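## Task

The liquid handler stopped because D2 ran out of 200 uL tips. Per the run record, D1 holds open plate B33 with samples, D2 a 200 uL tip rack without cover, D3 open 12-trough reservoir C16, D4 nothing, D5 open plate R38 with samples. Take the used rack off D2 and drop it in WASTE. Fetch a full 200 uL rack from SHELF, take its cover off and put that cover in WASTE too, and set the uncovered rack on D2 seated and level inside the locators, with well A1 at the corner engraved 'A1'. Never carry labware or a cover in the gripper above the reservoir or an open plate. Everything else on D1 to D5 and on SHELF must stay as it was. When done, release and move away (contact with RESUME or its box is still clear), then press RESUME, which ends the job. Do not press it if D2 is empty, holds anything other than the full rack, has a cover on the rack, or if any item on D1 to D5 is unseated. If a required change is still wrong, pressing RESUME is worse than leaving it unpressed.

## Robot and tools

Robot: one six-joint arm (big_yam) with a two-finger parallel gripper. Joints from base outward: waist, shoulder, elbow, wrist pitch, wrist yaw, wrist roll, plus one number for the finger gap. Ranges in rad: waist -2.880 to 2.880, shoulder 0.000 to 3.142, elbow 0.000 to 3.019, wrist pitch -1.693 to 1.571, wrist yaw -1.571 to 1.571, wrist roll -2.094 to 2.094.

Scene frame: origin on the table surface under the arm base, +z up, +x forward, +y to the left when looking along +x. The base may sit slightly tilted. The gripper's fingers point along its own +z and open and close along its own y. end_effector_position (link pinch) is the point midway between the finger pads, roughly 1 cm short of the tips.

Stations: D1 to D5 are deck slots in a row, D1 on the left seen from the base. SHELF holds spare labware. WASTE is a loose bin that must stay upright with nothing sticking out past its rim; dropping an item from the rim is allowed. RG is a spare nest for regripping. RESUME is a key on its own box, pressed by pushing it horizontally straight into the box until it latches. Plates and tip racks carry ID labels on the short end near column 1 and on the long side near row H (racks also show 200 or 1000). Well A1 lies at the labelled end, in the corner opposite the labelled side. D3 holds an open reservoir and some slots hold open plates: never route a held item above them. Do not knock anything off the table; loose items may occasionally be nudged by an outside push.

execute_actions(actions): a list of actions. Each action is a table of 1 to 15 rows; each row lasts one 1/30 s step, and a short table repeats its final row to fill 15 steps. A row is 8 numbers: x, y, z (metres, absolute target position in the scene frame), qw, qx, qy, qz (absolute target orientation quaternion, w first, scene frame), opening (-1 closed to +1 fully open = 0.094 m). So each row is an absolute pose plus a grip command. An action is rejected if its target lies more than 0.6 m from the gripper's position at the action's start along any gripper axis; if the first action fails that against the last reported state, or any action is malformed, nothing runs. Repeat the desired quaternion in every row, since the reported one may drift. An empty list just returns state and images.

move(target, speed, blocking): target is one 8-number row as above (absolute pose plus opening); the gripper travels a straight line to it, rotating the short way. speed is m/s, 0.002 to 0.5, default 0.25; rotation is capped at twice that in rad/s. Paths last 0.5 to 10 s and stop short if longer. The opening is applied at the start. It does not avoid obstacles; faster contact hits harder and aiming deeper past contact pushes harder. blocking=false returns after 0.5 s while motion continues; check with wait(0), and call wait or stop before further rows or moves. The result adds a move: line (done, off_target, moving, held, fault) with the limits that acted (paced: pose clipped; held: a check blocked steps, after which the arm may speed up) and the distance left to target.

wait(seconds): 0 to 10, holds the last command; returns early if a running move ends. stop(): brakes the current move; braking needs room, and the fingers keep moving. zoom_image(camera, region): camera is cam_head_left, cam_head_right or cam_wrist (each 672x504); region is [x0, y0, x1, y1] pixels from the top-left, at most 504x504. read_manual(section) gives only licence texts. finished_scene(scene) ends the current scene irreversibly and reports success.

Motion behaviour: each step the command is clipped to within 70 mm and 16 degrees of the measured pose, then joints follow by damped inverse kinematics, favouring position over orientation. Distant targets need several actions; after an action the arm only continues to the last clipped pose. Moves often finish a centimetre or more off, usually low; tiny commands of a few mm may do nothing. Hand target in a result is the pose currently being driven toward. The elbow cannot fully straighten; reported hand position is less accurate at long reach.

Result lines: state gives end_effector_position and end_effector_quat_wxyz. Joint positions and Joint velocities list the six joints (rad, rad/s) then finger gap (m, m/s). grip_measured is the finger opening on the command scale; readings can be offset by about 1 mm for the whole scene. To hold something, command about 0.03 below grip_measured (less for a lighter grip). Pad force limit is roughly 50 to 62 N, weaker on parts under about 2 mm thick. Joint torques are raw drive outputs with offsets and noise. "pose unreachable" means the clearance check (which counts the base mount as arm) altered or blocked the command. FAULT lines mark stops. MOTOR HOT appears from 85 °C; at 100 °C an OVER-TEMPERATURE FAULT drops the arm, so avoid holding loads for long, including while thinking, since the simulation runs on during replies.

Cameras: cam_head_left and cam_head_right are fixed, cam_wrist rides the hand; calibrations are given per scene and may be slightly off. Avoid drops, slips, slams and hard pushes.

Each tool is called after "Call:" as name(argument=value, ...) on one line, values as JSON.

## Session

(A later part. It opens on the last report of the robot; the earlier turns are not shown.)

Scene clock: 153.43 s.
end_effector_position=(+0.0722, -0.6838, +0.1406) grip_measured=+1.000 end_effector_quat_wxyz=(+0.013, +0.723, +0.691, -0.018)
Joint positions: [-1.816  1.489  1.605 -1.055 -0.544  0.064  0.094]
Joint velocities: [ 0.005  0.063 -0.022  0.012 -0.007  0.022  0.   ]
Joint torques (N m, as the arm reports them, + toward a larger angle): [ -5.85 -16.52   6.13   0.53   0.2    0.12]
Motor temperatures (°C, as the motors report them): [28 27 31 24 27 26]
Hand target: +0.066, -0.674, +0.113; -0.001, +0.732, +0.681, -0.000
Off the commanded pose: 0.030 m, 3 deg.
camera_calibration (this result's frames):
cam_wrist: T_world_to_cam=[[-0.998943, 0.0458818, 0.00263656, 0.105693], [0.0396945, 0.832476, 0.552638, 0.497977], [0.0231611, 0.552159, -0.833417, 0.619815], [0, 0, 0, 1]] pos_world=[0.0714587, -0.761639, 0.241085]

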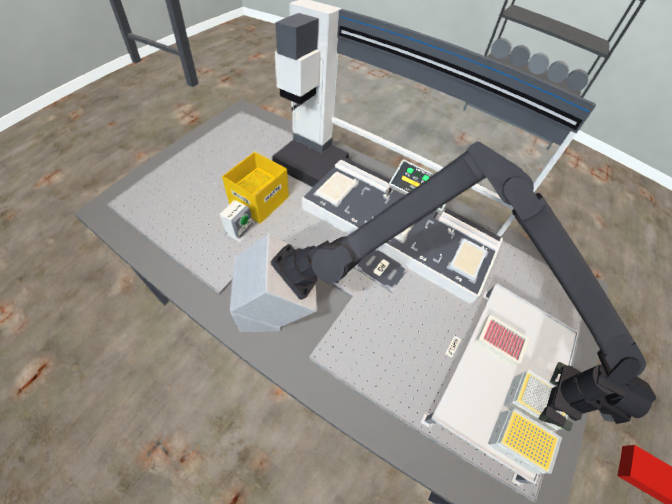

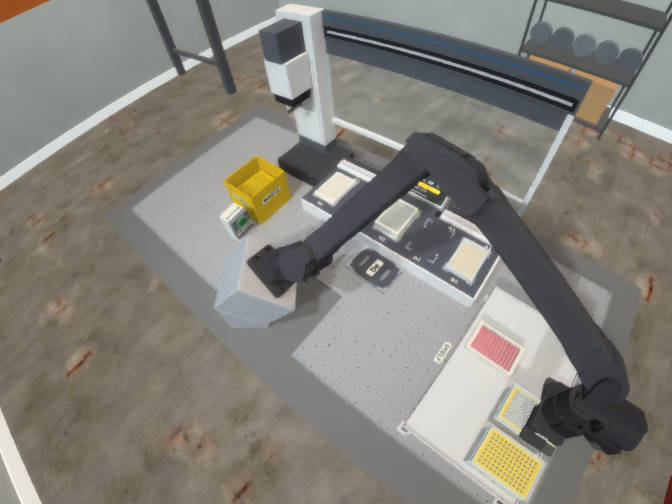

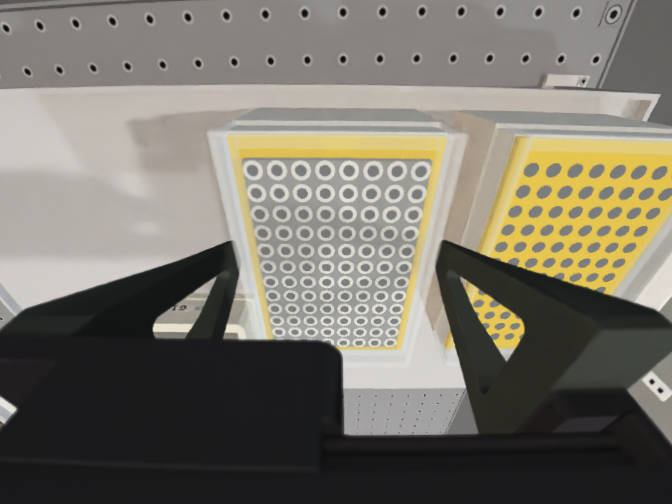

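Call:
execute_actions(actions=[[[0.067,-0.676,0.109,0,0.732,0.681,0,1],[0.067,-0.676,0.106,0,0.732,0.681,0,1],[0.067,-0.676,0.103,0,0.732,0.681,0,1],[0.067,-0.676,0.100,0,0.732,0.681,0,0.97],[0.067,-0.676,0.097,0,0.732,0.681,0,0.97],[0.068,-0.676,0.094,0,0.732,0.681,0,0.95],[0.068,-0.676,0.091,0,0.732,0.681,0,0.95],[0.068,-0.676,0.088,0,0.732,0.681,0,0.95],[0.068,-0.676,0.085,0,0.732,0.681,0,0.95],[0.068,-0.676,0.082,0,0.732,0.681,0,0.95],[0.068,-0.676,0.079,0,0.732,0.681,0,0.95],[0.068,-0.676,0.076,0,0.732,0.681,0,0.95]],[[0.068,-0.676,0.076,0,0.732,0.681,0,0.95]]])

Scene clock: 160.70 s.
end_effector_position=(+0.0711, -0.6840, +0.0996) grip_measured=+0.952 end_effector_quat_wxyz=(+0.010, +0.726, +0.688, -0.014)
Joint positions: [-1.776  1.537  1.581 -0.973 -0.521  0.105  0.092]
Joint velocities: [ 0.005  0.005 -0.007 -0.007 -0.022 -0.022 -0.   ]
Joint torques (N m, as the arm reports them, + toward a larger angle): [ -5.99 -17.47   6.17   0.56   0.18   0.11]
Motor temperatures (°C, as the motors report them): [28 27 31 24 27 26]
Hand target: +0.068, -0.675, +0.077; -0.001, +0.732, +0.681, -0.000
Off the commanded pose: 0.025 m, 2 deg.
camera_calibration (this result's frames):
cam_wrist: T_world_to_cam=[[-0.99855, 0.0538097, 0.00144853, 0.110195], [0.0454248, 0.827902, 0.55903, 0.516617], [0.028882, 0.558285, -0.829146, 0.589107], [0, 0, 0, 1]] pos_world=[0.0695531, -0.762528, 0.199492]

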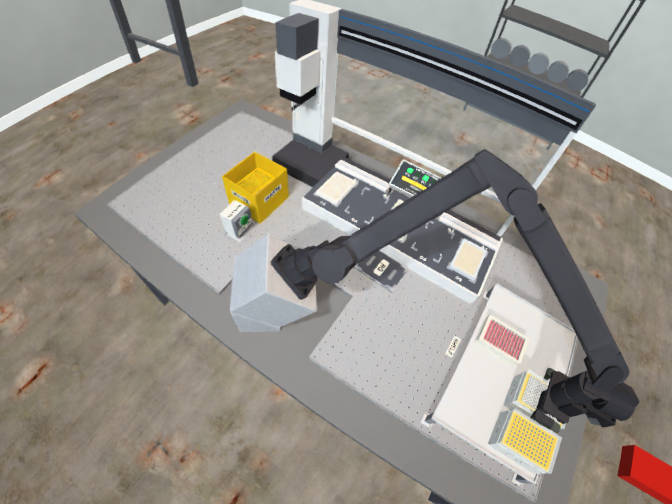

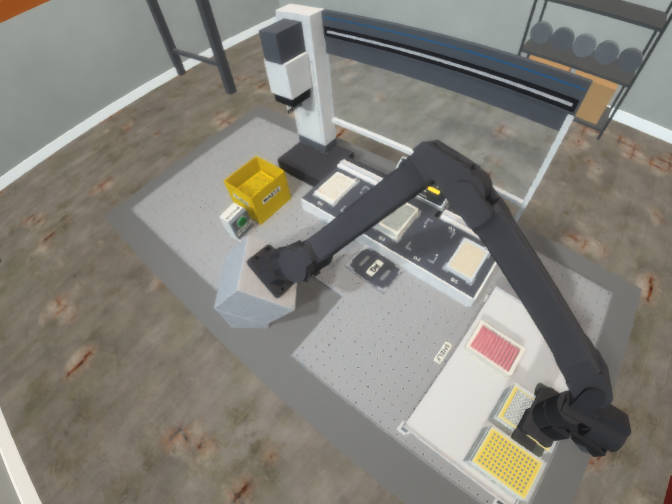

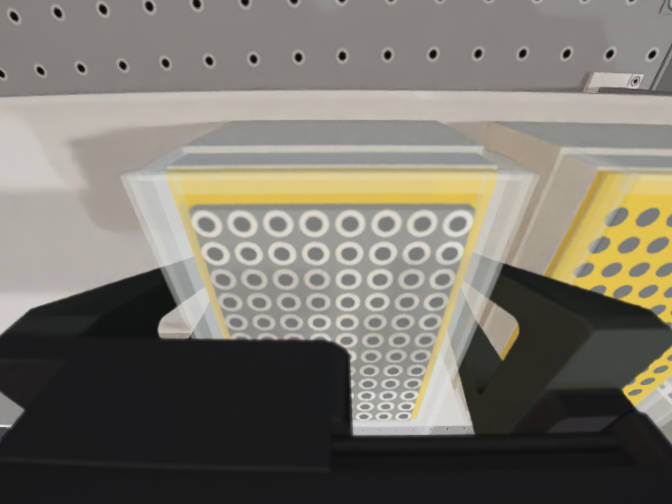

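Call:
execute_actions(actions=[[[0.068,-0.676,0.080,0,0.732,0.681,0,0.74]]])

Call:
move(target=[0.082,-0.685,0.15,0,0.715,0.699,0,0.74], speed=0.1)

Scene clock: 168.40 s.
end_effector_position=(+0.0711, -0.6840, +0.0996) grip_measured=+0.808 end_effector_quat_wxyz=(+0.010, +0.726, +0.688, -0.014)
Joint positions: [-1.776  1.537  1.581 -0.973 -0.521  0.105  0.085]
Joint velocities: [-0.005 -0.015  0.012 -0.012  0.037  0.022 -0.   ]
Joint torques (N m, as the arm reports them, + toward a larger angle): [ -6.3  -17.84   6.31   0.19   0.09   0.08]
Motor temperatures (°C, as the motors report them): [28 27 30 24 27 26]
Hand target: +0.068, -0.675, +0.081; -0.000, +0.732, +0.681, -0.000
Off the commanded pose: 0.021 m, 2 deg.
camera_calibration (this result's frames):
cam_wrist: T_world_to_cam=[[-0.998531, 0.0541772, 0.00105596, 0.110549], [0.0455092, 0.827876, 0.559062, 0.516584], [0.0294142, 0.558289, -0.829125, 0.589065], [0, 0, 0, 1]] pos_world=[0.0695503, -0.762525, 0.19949]

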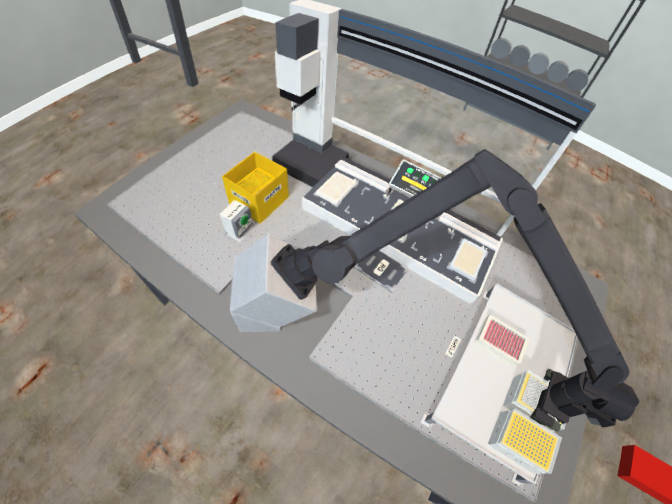

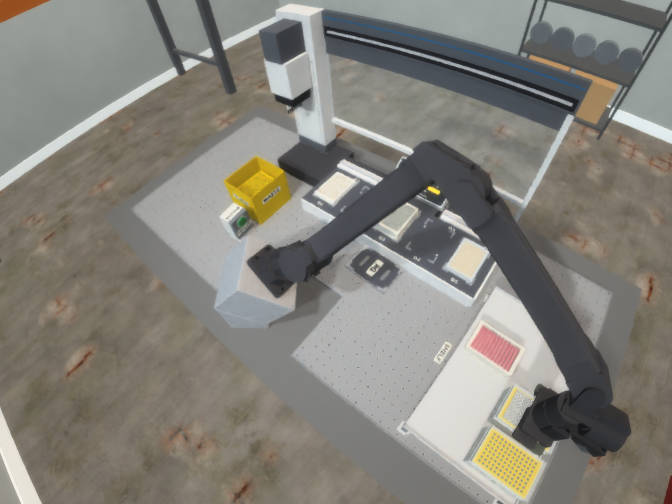

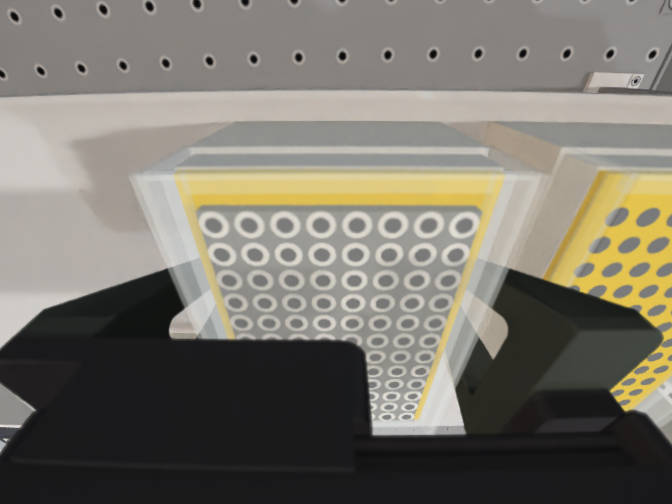

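Scene clock: 169.47 s.
end_effector_position=(+0.0748, -0.6649, +0.1258) grip_measured=+0.808 end_effector_quat_wxyz=(-0.017, +0.727, +0.686, +0.019)
Joint positions: [-1.799  1.515  1.613 -1.138 -0.545  0.035  0.085]
Joint velocities: [-0.015 -0.015 -0.002 -0.012  0.051 -0.007 -0.   ]
Joint torques (N m, as the arm reports them, + toward a larger angle): [ -8.17 -20.91  10.56  -0.43  -0.06  -0.16]
Motor temperatures (°C, as the motors report them): [28 27 31 24 27 26]
Hand target: +0.083, -0.685, +0.150; -0.000, +0.715, +0.699, -0.001
Off the commanded pose: 0.032 m, 4 deg.
move: off_target
camera_calibration (this result's frames):
cam_wrist: T_world_to_cam=[[-0.99834, 0.0574853, -0.00361014, 0.115933], [0.0424522, 0.776727, 0.628405, 0.44345], [0.0389282, 0.627209, -0.777878, 0.638735], [0, 0, 0, 1]] pos_world=[0.0720504, -0.751724, 0.218609]

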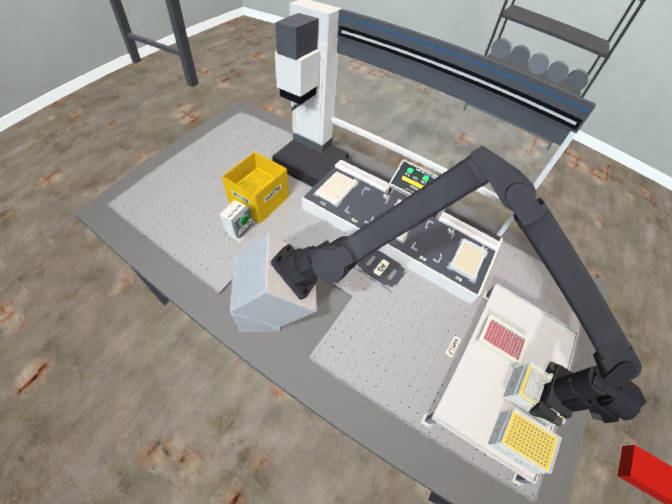

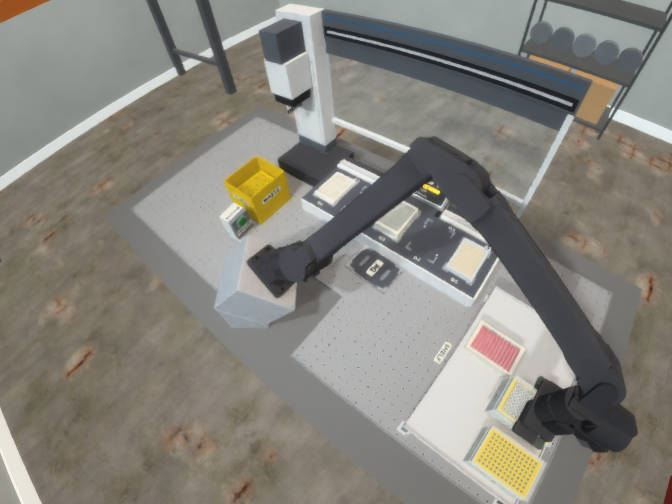

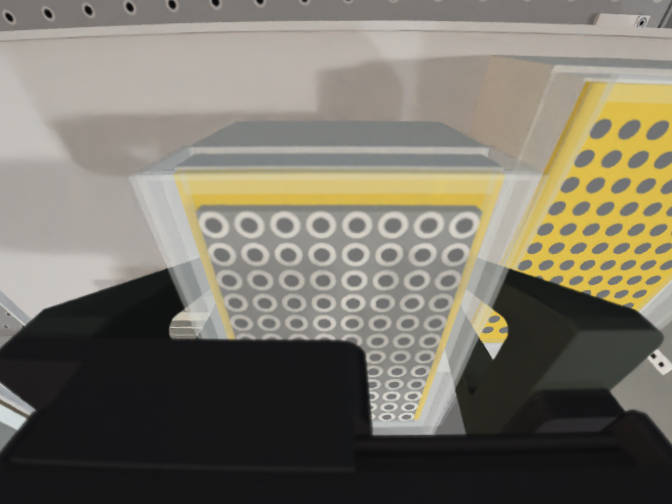

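Call:
move(target=[0.055,-0.37,0.145,0,0.7071,0.7071,0,0.74], speed=0.2)

Call:
move(target=[0.09,-0.33,0.075,0,1,0,0,0.74], speed=0.4)

Scene clock: 176.47 s.
end_effector_position=(+0.0635, -0.3698, +0.1453) grip_measured=+0.808 end_effector_quat_wxyz=(-0.000, +0.710, +0.704, +0.004)
Joint positions: [-1.878  0.822  0.656 -0.865 -0.59  -0.065  0.085]
Joint velocities: [-0.024 -0.015  0.002 -0.042 -0.037  0.051  0.001]
Joint torques (N m, as the arm reports them, + toward a larger angle): [-2.86 -7.04  5.7   0.25 -0.07 -0.16]
Motor temperatures (°C, as the motors report them): [28 27 31 24 27 26]
Hand target: +0.061, -0.369, +0.147; +0.001, +0.707, +0.707, +0.000
Off the commanded pose: 0.009 m, 1 deg.
move: done
camera_calibration (this result's frames):
cam_wrist: T_world_to_cam=[[-0.999914, 0.00965775, -0.00889201, 0.0709257], [0.00249785, 0.804931, 0.593364, 0.220517], [0.012888, 0.59329, -0.804885, 0.462243], [0, 0, 0, 1]] pos_world=[0.0644114, -0.45243, 0.241836]

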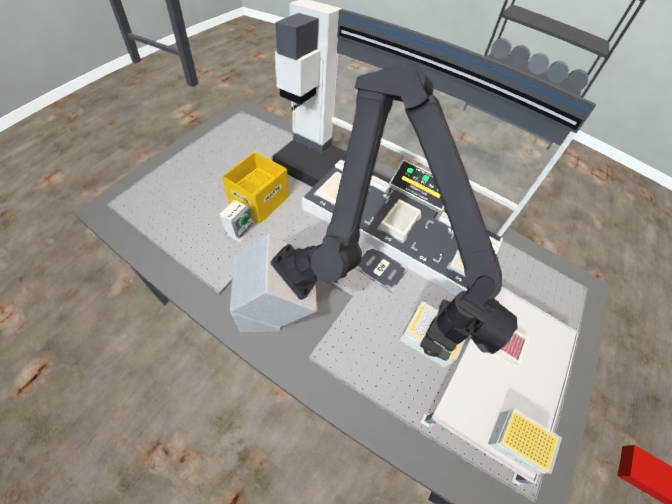

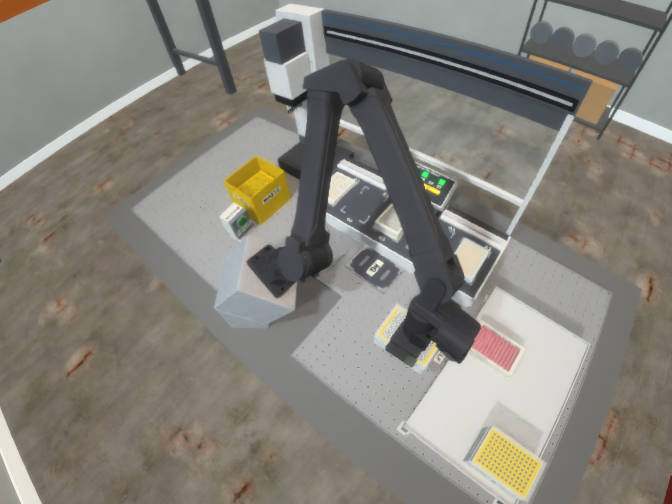

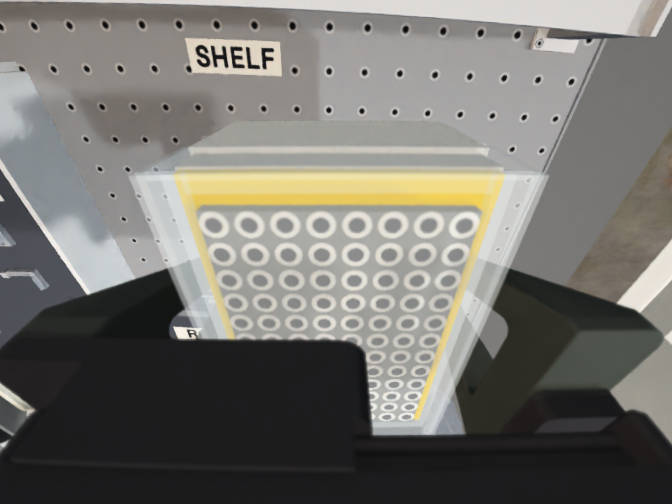

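Scene clock: 179.13 s.
end_effector_position=(+0.0908, -0.3365, +0.0820) grip_measured=+0.808 end_effector_quat_wxyz=(+0.008, +1.000, +0.009, -0.002)
Joint positions: [-1.619  0.822  0.496 -0.562 -0.429  1.733  0.085]
Joint velocities: [ 0.005 -0.015  0.012 -0.007 -0.022  0.007 -0.   ]
Joint torques (N m, as the arm reports them, + toward a larger angle): [-0.31 -5.34  4.03  0.43  0.31  0.11]
Motor temperatures (°C, as the motors report them): [28 27 31 24 27 26]
Hand target: +0.090, -0.329, +0.076; -0.002, +1.000, +0.001, -0.002
Off the commanded pose: 0.010 m, 1 deg.
move: done
camera_calibration (this result's frames):
cam_wrist: T_world_to_cam=[[-0.0178554, 0.999668, -0.0186011, 0.342075], [0.811344, 0.0253587, 0.584019, -0.103783], [0.584296, -0.00466398, -0.811527, 0.138704], [0, 0, 0, 1]] pos_world=[0.00926742, -0.338682, 0.179537]

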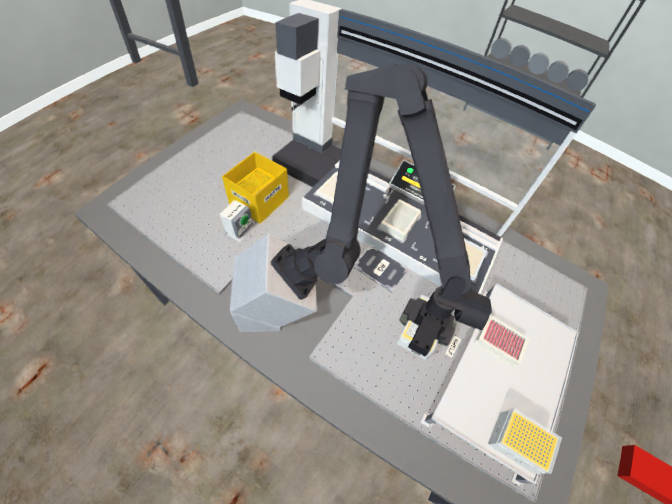

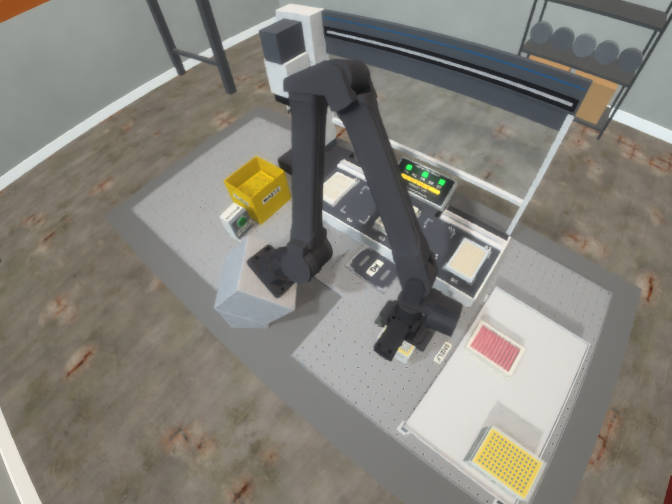

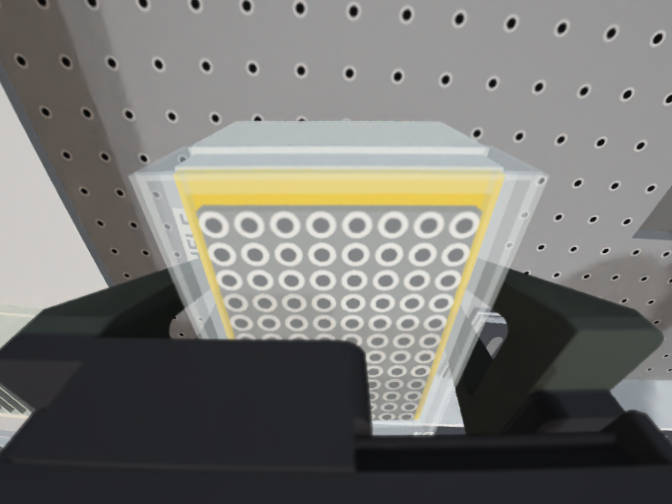

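Call:
move(target=[0.09,-0.33,0.028,0,1,0,-0.015,0.74], speed=0.05)

Scene clock: 185.33 s.
end_effector_position=(+0.0904, -0.3379, +0.0377) grip_measured=+0.808 end_effector_quat_wxyz=(+0.010, +1.000, +0.009, -0.016)
Joint positions: [-1.528  0.967  0.478 -0.37  -0.342  1.807  0.085]
Joint velocities: [-0.015 -0.005 -0.022 -0.007  0.037 -0.037 -0.   ]
Joint torques (N m, as the arm reports them, + toward a larger angle): [-0.57 -5.8   2.84  0.81  0.37  0.21]
Motor temperatures (°C, as the motors report them): [28 27 31 24 27 26]
Hand target: +0.089, -0.329, +0.029; -0.000, +1.000, +0.000, -0.016
Off the commanded pose: 0.013 m, 2 deg.
move: off_target
camera_calibration (this result's frames):
cam_wrist: T_world_to_cam=[[-0.0191133, 0.999546, -0.023272, 0.342905], [0.827102, 0.0288846, 0.56131, -0.0769413], [0.561727, -0.00851985, -0.827279, 0.104251], [0, 0, 0, 1]] pos_world=[0.0116317, -0.339639, 0.137413]

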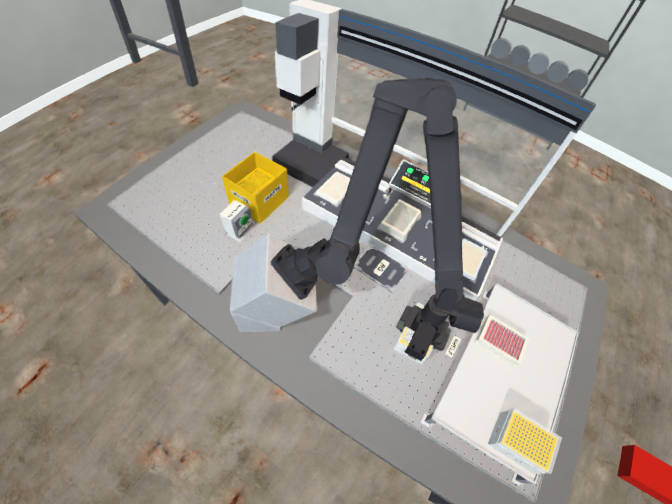

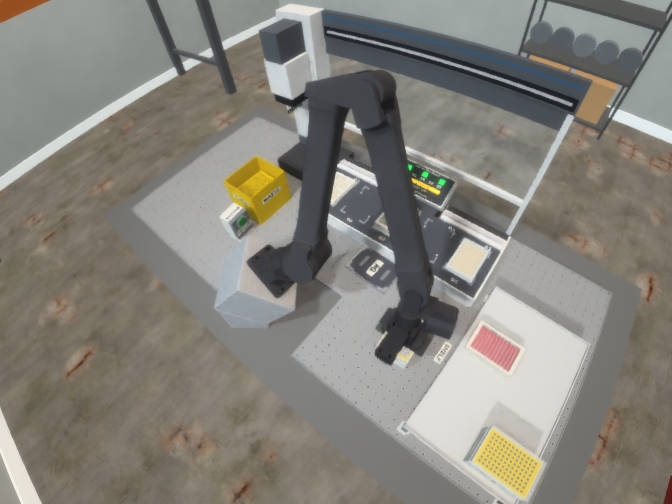

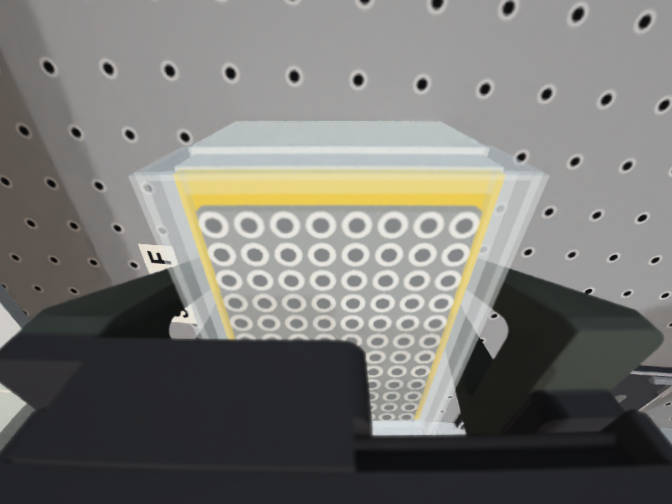

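Call:
execute_actions(actions=[[[0.09,-0.334,0.034,0,1,0,-0.015,1]]])

Call:
move(target=[0.092,-0.352,0.125,0,1,0.01,0,1], speed=0.1)

Call:
move(target=[0.094,-0.335,0.125,0,0.05,1,0,1], speed=0.5)

Call:
move(target=[0.094,-0.330,0.09,0,-0.015,1,0,1], speed=0.1)

Scene clock: 191.77 s.
end_effector_position=(+0.0906, -0.3376, +0.0377) grip_measured=+1.000 end_effector_quat_wxyz=(+0.010, +1.000, +0.009, -0.015)
Joint positions: [-1.528  0.967  0.478 -0.371 -0.344  1.808  0.094]
Joint velocities: [-0.005  0.015 -0.002 -0.007 -0.022 -0.022  0.   ]
Joint torques (N m, as the arm reports them, + toward a larger angle): [-1.21 -6.5   3.84 -0.2   0.07  0.12]
Motor temperatures (°C, as the motors report them): [28 27 30 24 27 26]
Hand target: +0.090, -0.334, +0.034; +0.000, +1.000, +0.000, -0.015
Off the commanded pose: 0.005 m, 1 deg.
camera_calibration (this result's frames):
cam_wrist: T_world_to_cam=[[-0.0176755, 0.999596, -0.0222607, 0.342517], [0.826398, 0.0271381, 0.562433, -0.0776824], [0.56281, -0.00845484, -0.826543, 0.104023], [0, 0, 0, 1]] pos_world=[0.0117057, -0.339391, 0.137295]

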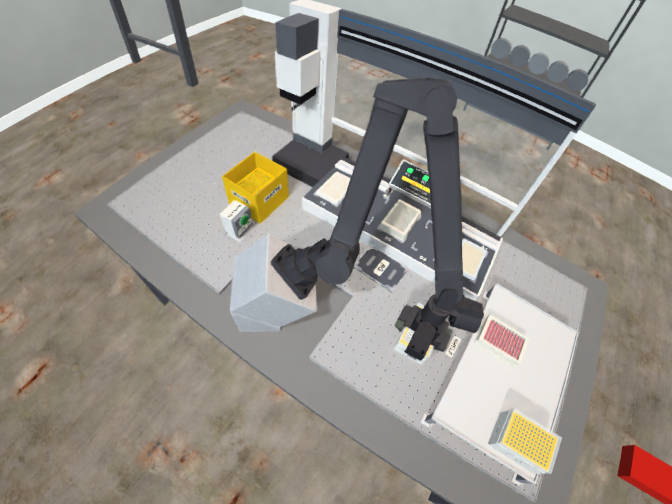

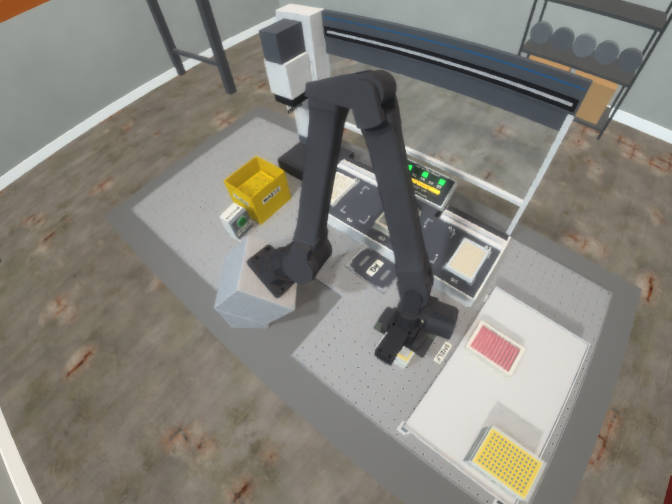

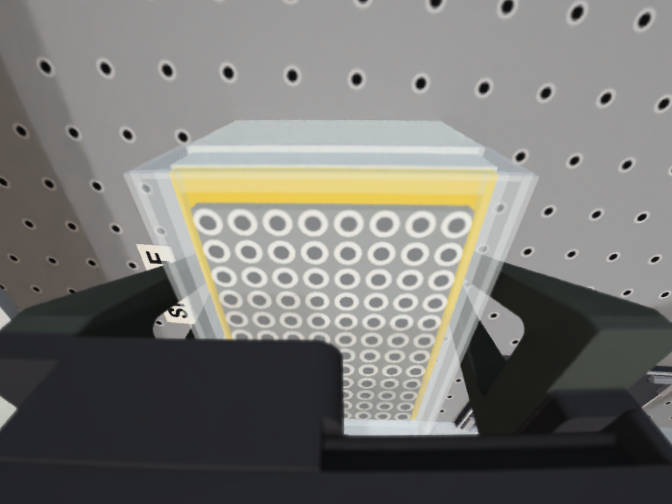

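Scene clock: 193.07 s.
end_effector_position=(+0.0882, -0.3362, +0.1140) grip_measured=+1.000 end_effector_quat_wxyz=(-0.015, +1.000, -0.003, +0.000)
Joint positions: [-1.703  0.769  0.553 -0.754 -0.49   1.661  0.094]
Joint velocities: [-0.005 -0.015  0.007 -0.032  0.022 -0.066  0.   ]
Joint torques (N m, as the arm reports them, + toward a larger angle): [-1.95 -6.59  8.04 -0.4   0.04 -0.15]
Motor temperatures (°C, as the motors report them): [28 27 30 24 27 26]
Hand target: +0.093, -0.353, +0.124; +0.001, +1.000, +0.009, +0.001
Off the commanded pose: 0.020 m, 2 deg.
move: off_target
camera_calibration (this result's frames):
cam_wrist: T_world_to_cam=[[0.00693191, 0.999629, 0.0263397, 0.335055], [0.808457, -0.0211044, 0.588177, -0.136159], [0.588514, 0.0172173, -0.808303, 0.172749], [0, 0, 0, 1]] pos_world=[0.00609065, -0.340779, 0.210893]

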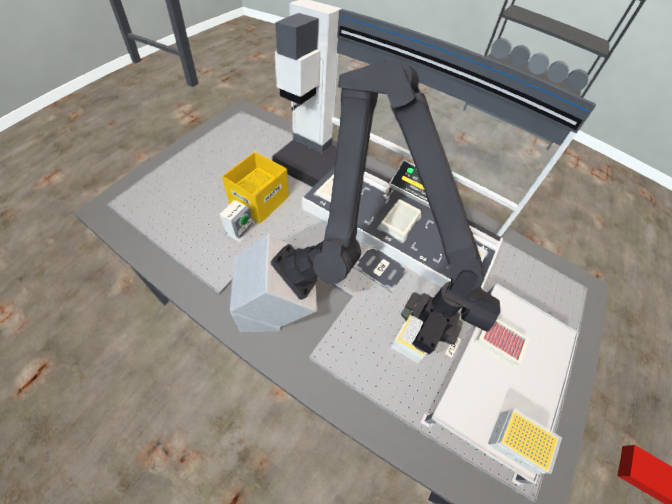

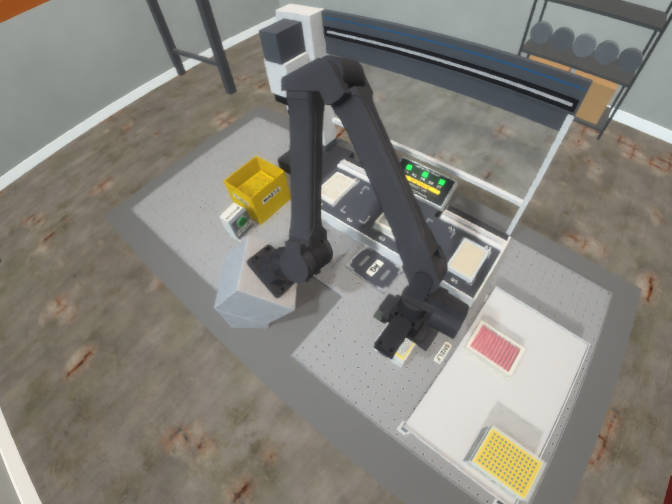

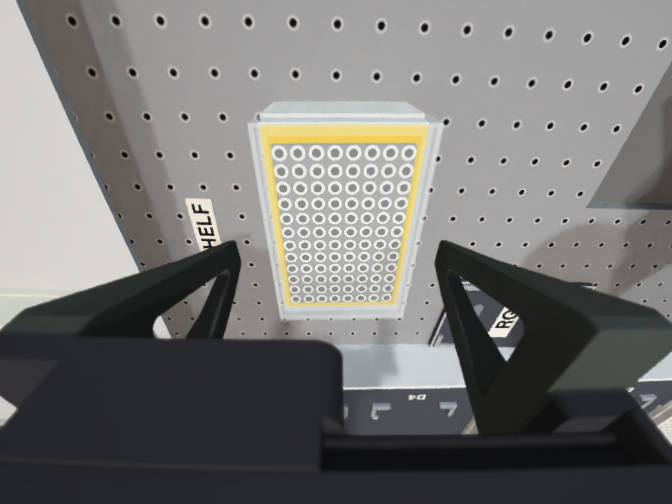

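Scene clock: 196.87 s.
end_effector_position=(+0.0950, -0.3400, +0.1249) grip_measured=+1.000 end_effector_quat_wxyz=(+0.000, +0.055, +0.999, -0.004)
Joint positions: [-1.697  0.717  0.553 -0.761 -0.482 -1.353  0.094]
Joint velocities: [-0.015 -0.005 -0.027 -0.002 -0.051 -0.022  0.   ]
Joint torques (N m, as the arm reports them, + toward a larger angle): [-1.19 -6.54  5.43 -0.29 -0.19 -0.13]
Motor temperatures (°C, as the motors report them): [27 26 30 24 27 26]
Hand target: +0.094, -0.335, +0.125; +0.000, +0.050, +0.999, +0.000
Off the commanded pose: 0.005 m, 1 deg.
move: done
camera_calibration (this result's frames):
cam_wrist: T_world_to_cam=[[-0.109056, -0.994024, 0.00479559, -0.32564], [-0.804331, 0.0910772, 0.58716, 0.0433352], [-0.584088, 0.0601762, -0.809456, 0.303804], [0, 0, 0, 1]] pos_world=[0.176791, -0.345923, 0.222033]

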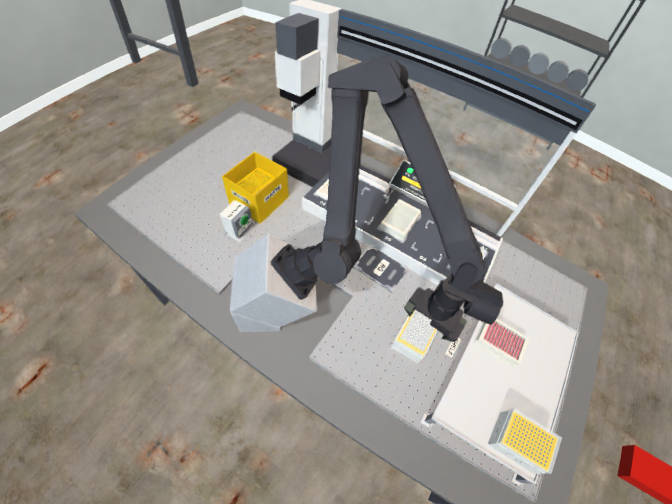

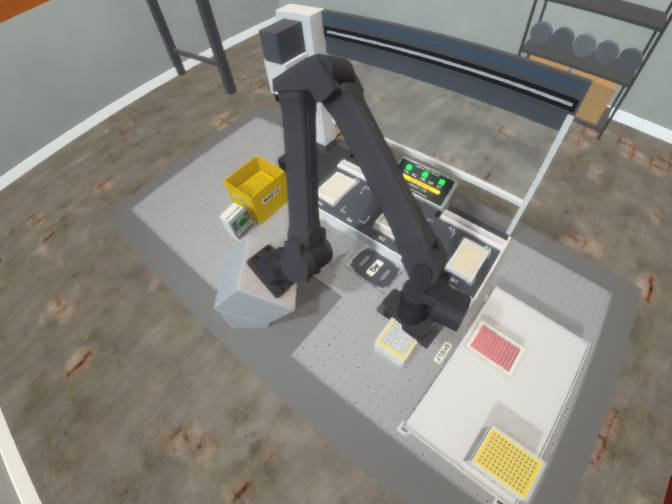

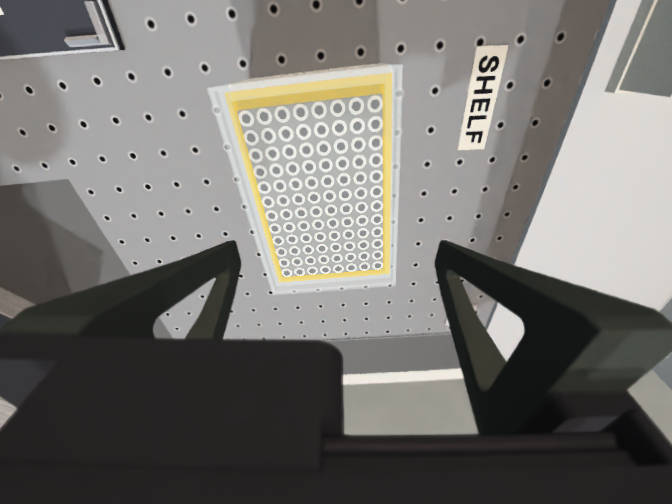

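Scene clock: 197.90 s.
end_effector_position=(+0.0958, -0.3375, +0.0989) grip_measured=+1.000 end_effector_quat_wxyz=(-0.001, -0.009, +1.000, -0.012)
Joint positions: [-1.634  0.764  0.51  -0.629 -0.441 -1.417  0.094]
Joint velocities: [-0.005 -0.005  0.002  0.007  0.066 -0.037  0.   ]
Joint torques (N m, as the arm reports them, + toward a larger angle): [-0.17 -4.79  4.33  0.46  0.08 -0.16]
Motor temperatures (°C, as the motors report them): [27 26 30 24 27 26]
Hand target: +0.094, -0.329, +0.091; -0.001, -0.015, +1.000, +0.001
Off the commanded pose: 0.012 m, 2 deg.
move: off_target
camera_calibration (this result's frames):
cam_wrist: T_world_to_cam=[[0.0174332, -0.999649, 0.0199515, -0.33841], [-0.80825, -0.00234307, 0.588834, 0.027622], [-0.588581, -0.0263911, -0.808008, 0.254119], [0, 0, 0, 1]] pos_world=[0.177795, -0.33152, 0.195817]

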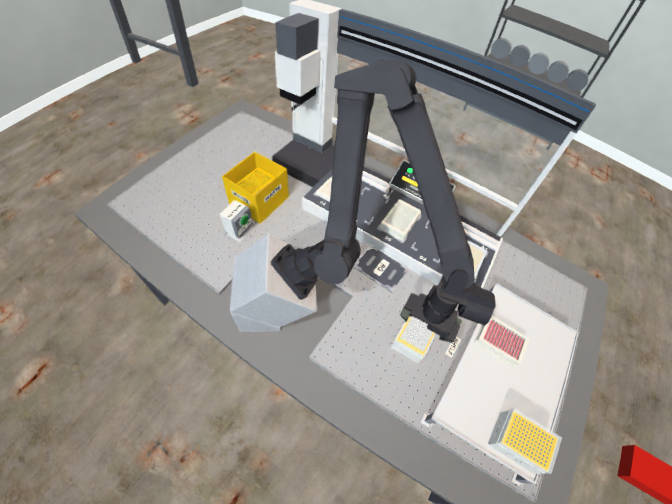

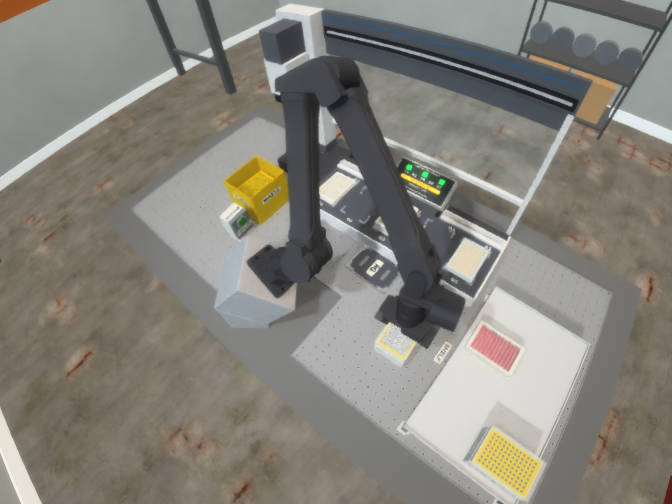

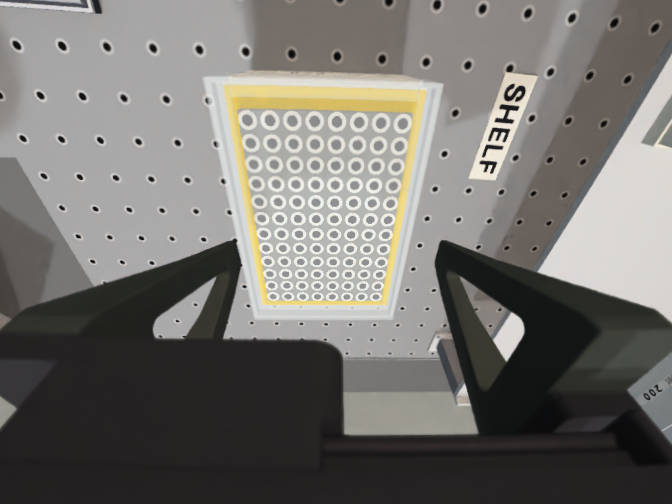

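Call:
execute_actions(actions=[[[0.097,-0.328,0.09,0,-0.01,1,0.004,1],[0.099,-0.326,0.09,0,-0.006,1,0.007,1],[0.101,-0.3245,0.089,0,-0.003,1,0.01,1],[0.103,-0.323,0.088,0,0,1,0.012,1]]])

Scene clock: 202.53 s.
end_effector_position=(+0.1057, -0.3329, +0.0945) grip_measured=+1.000 end_effector_quat_wxyz=(+0.001, -0.011, +1.000, -0.003)
Joint positions: [-1.585  0.764  0.51  -0.629 -0.416 -1.387  0.094]
Joint velocities: [-0.005 -0.015 -0.002 -0.007 -0.007  0.051  0.   ]
Joint torques (N m, as the arm reports them, + toward a larger angle): [-0.36 -5.16  4.41 -0.18  0.09  0.12]
Motor temperatures (°C, as the motors report them): [27 26 30 24 27 26]
Hand target: +0.103, -0.323, +0.088; -0.001, -0.000, +1.000, +0.012
Off the commanded pose: 0.012 m, 2 deg.
camera_calibration (this result's frames):
cam_wrist: T_world_to_cam=[[0.0226762, -0.999737, 0.00331168, -0.332935], [-0.810131, -0.0164343, 0.586019, 0.0340064], [-0.585811, -0.0159716, -0.810291, 0.259901], [0, 0, 0, 1]] pos_world=[0.187352, -0.328138, 0.191769]

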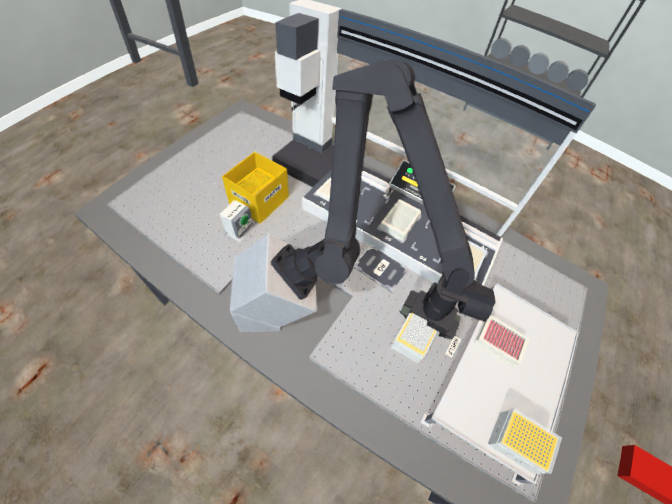

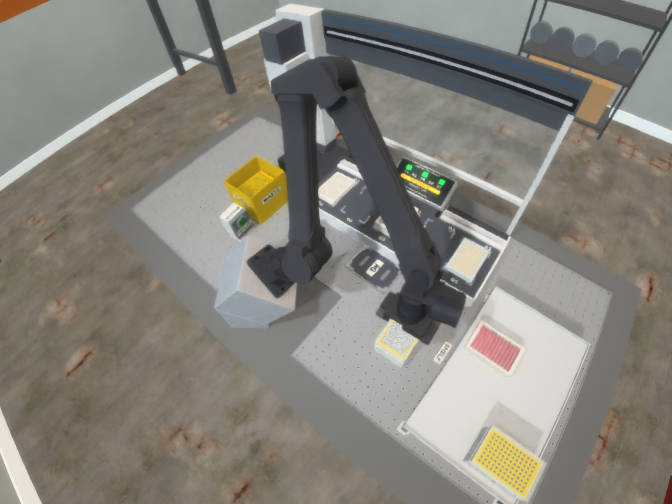

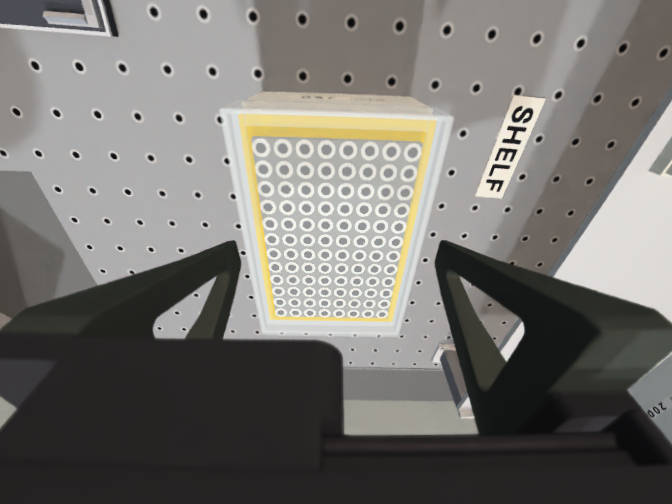

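Call:
execute_actions(actions=[[[0.103,-0.322,0.088,0,0.008,1,0.012,1],[0.103,-0.321,0.088,0,0.016,1,0.012,1],[0.103,-0.321,0.088,0,0.016,1,0.012,1],[0.103,-0.321,0.086,0,0.016,1,0.012,1],[0.103,-0.321,0.084,0,0.016,1,0.012,1],[0.103,-0.321,0.082,0,0.016,1,0.012,1],[0.103,-0.321,0.079,0,0.016,1,0.012,1],[0.103,-0.321,0.076,0,0.016,1,0.012,1],[0.103,-0.321,0.073,0,0.016,1,0.012,1],[0.103,-0.321,0.070,0,0.016,1,0.012,1]]])

Scene clock: 207.43 s.
end_effector_position=(+0.1048, -0.3282, +0.0786) grip_measured=+1.000 end_effector_quat_wxyz=(+0.000, +0.006, +1.000, +0.002)
Joint positions: [-1.555  0.808  0.492 -0.569 -0.397 -1.332  0.094]
Joint velocities: [-0.015  0.093 -0.012  0.051  0.037  0.066  0.   ]
Joint torques (N m, as the arm reports them, + toward a larger angle): [ 0.11 -5.45  3.93  0.39  0.08  0.14]
Motor temperatures (°C, as the motors report them): [27 26 30 24 27 26]
Hand target: +0.103, -0.320, +0.071; -0.001, +0.016, +1.000, +0.012
Off the commanded pose: 0.011 m, 2 deg.
camera_calibration (this result's frames):
cam_wrist: T_world_to_cam=[[-0.0123934, -0.999893, -0.00771949, -0.323689], [-0.809034, 0.00549023, 0.587737, 0.0496747], [-0.587632, 0.0135294, -0.809016, 0.256357], [0, 0, 0, 1]] pos_world=[0.18682, -0.327396, 0.175703]

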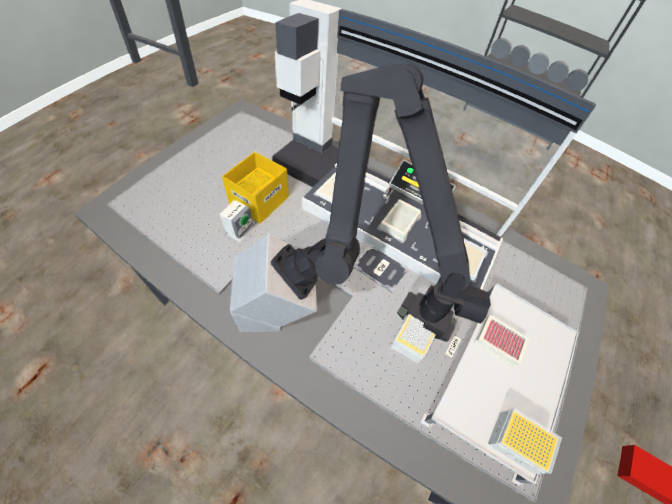

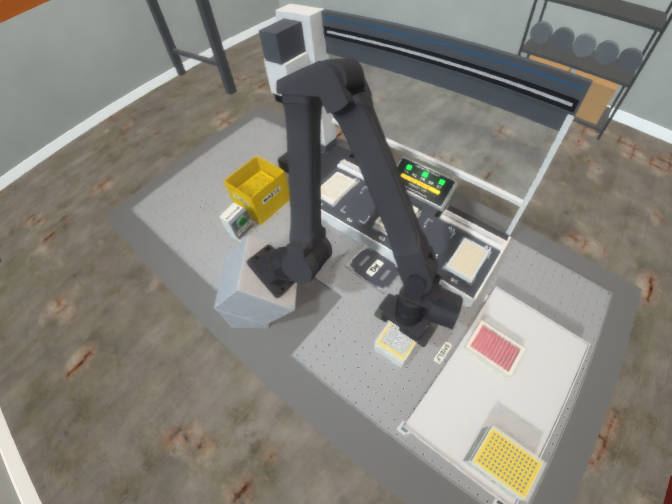

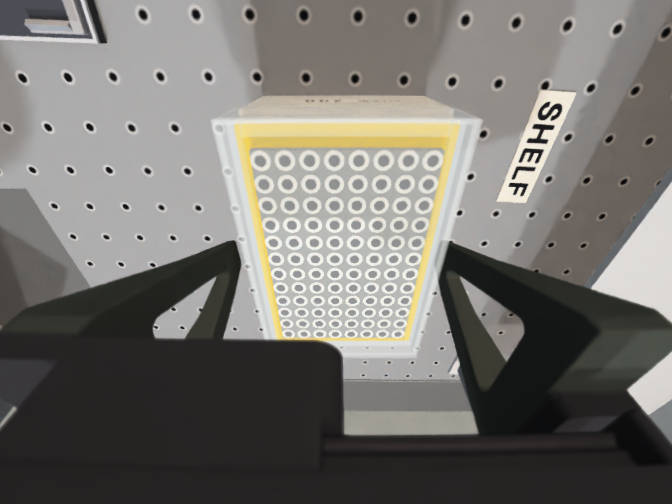

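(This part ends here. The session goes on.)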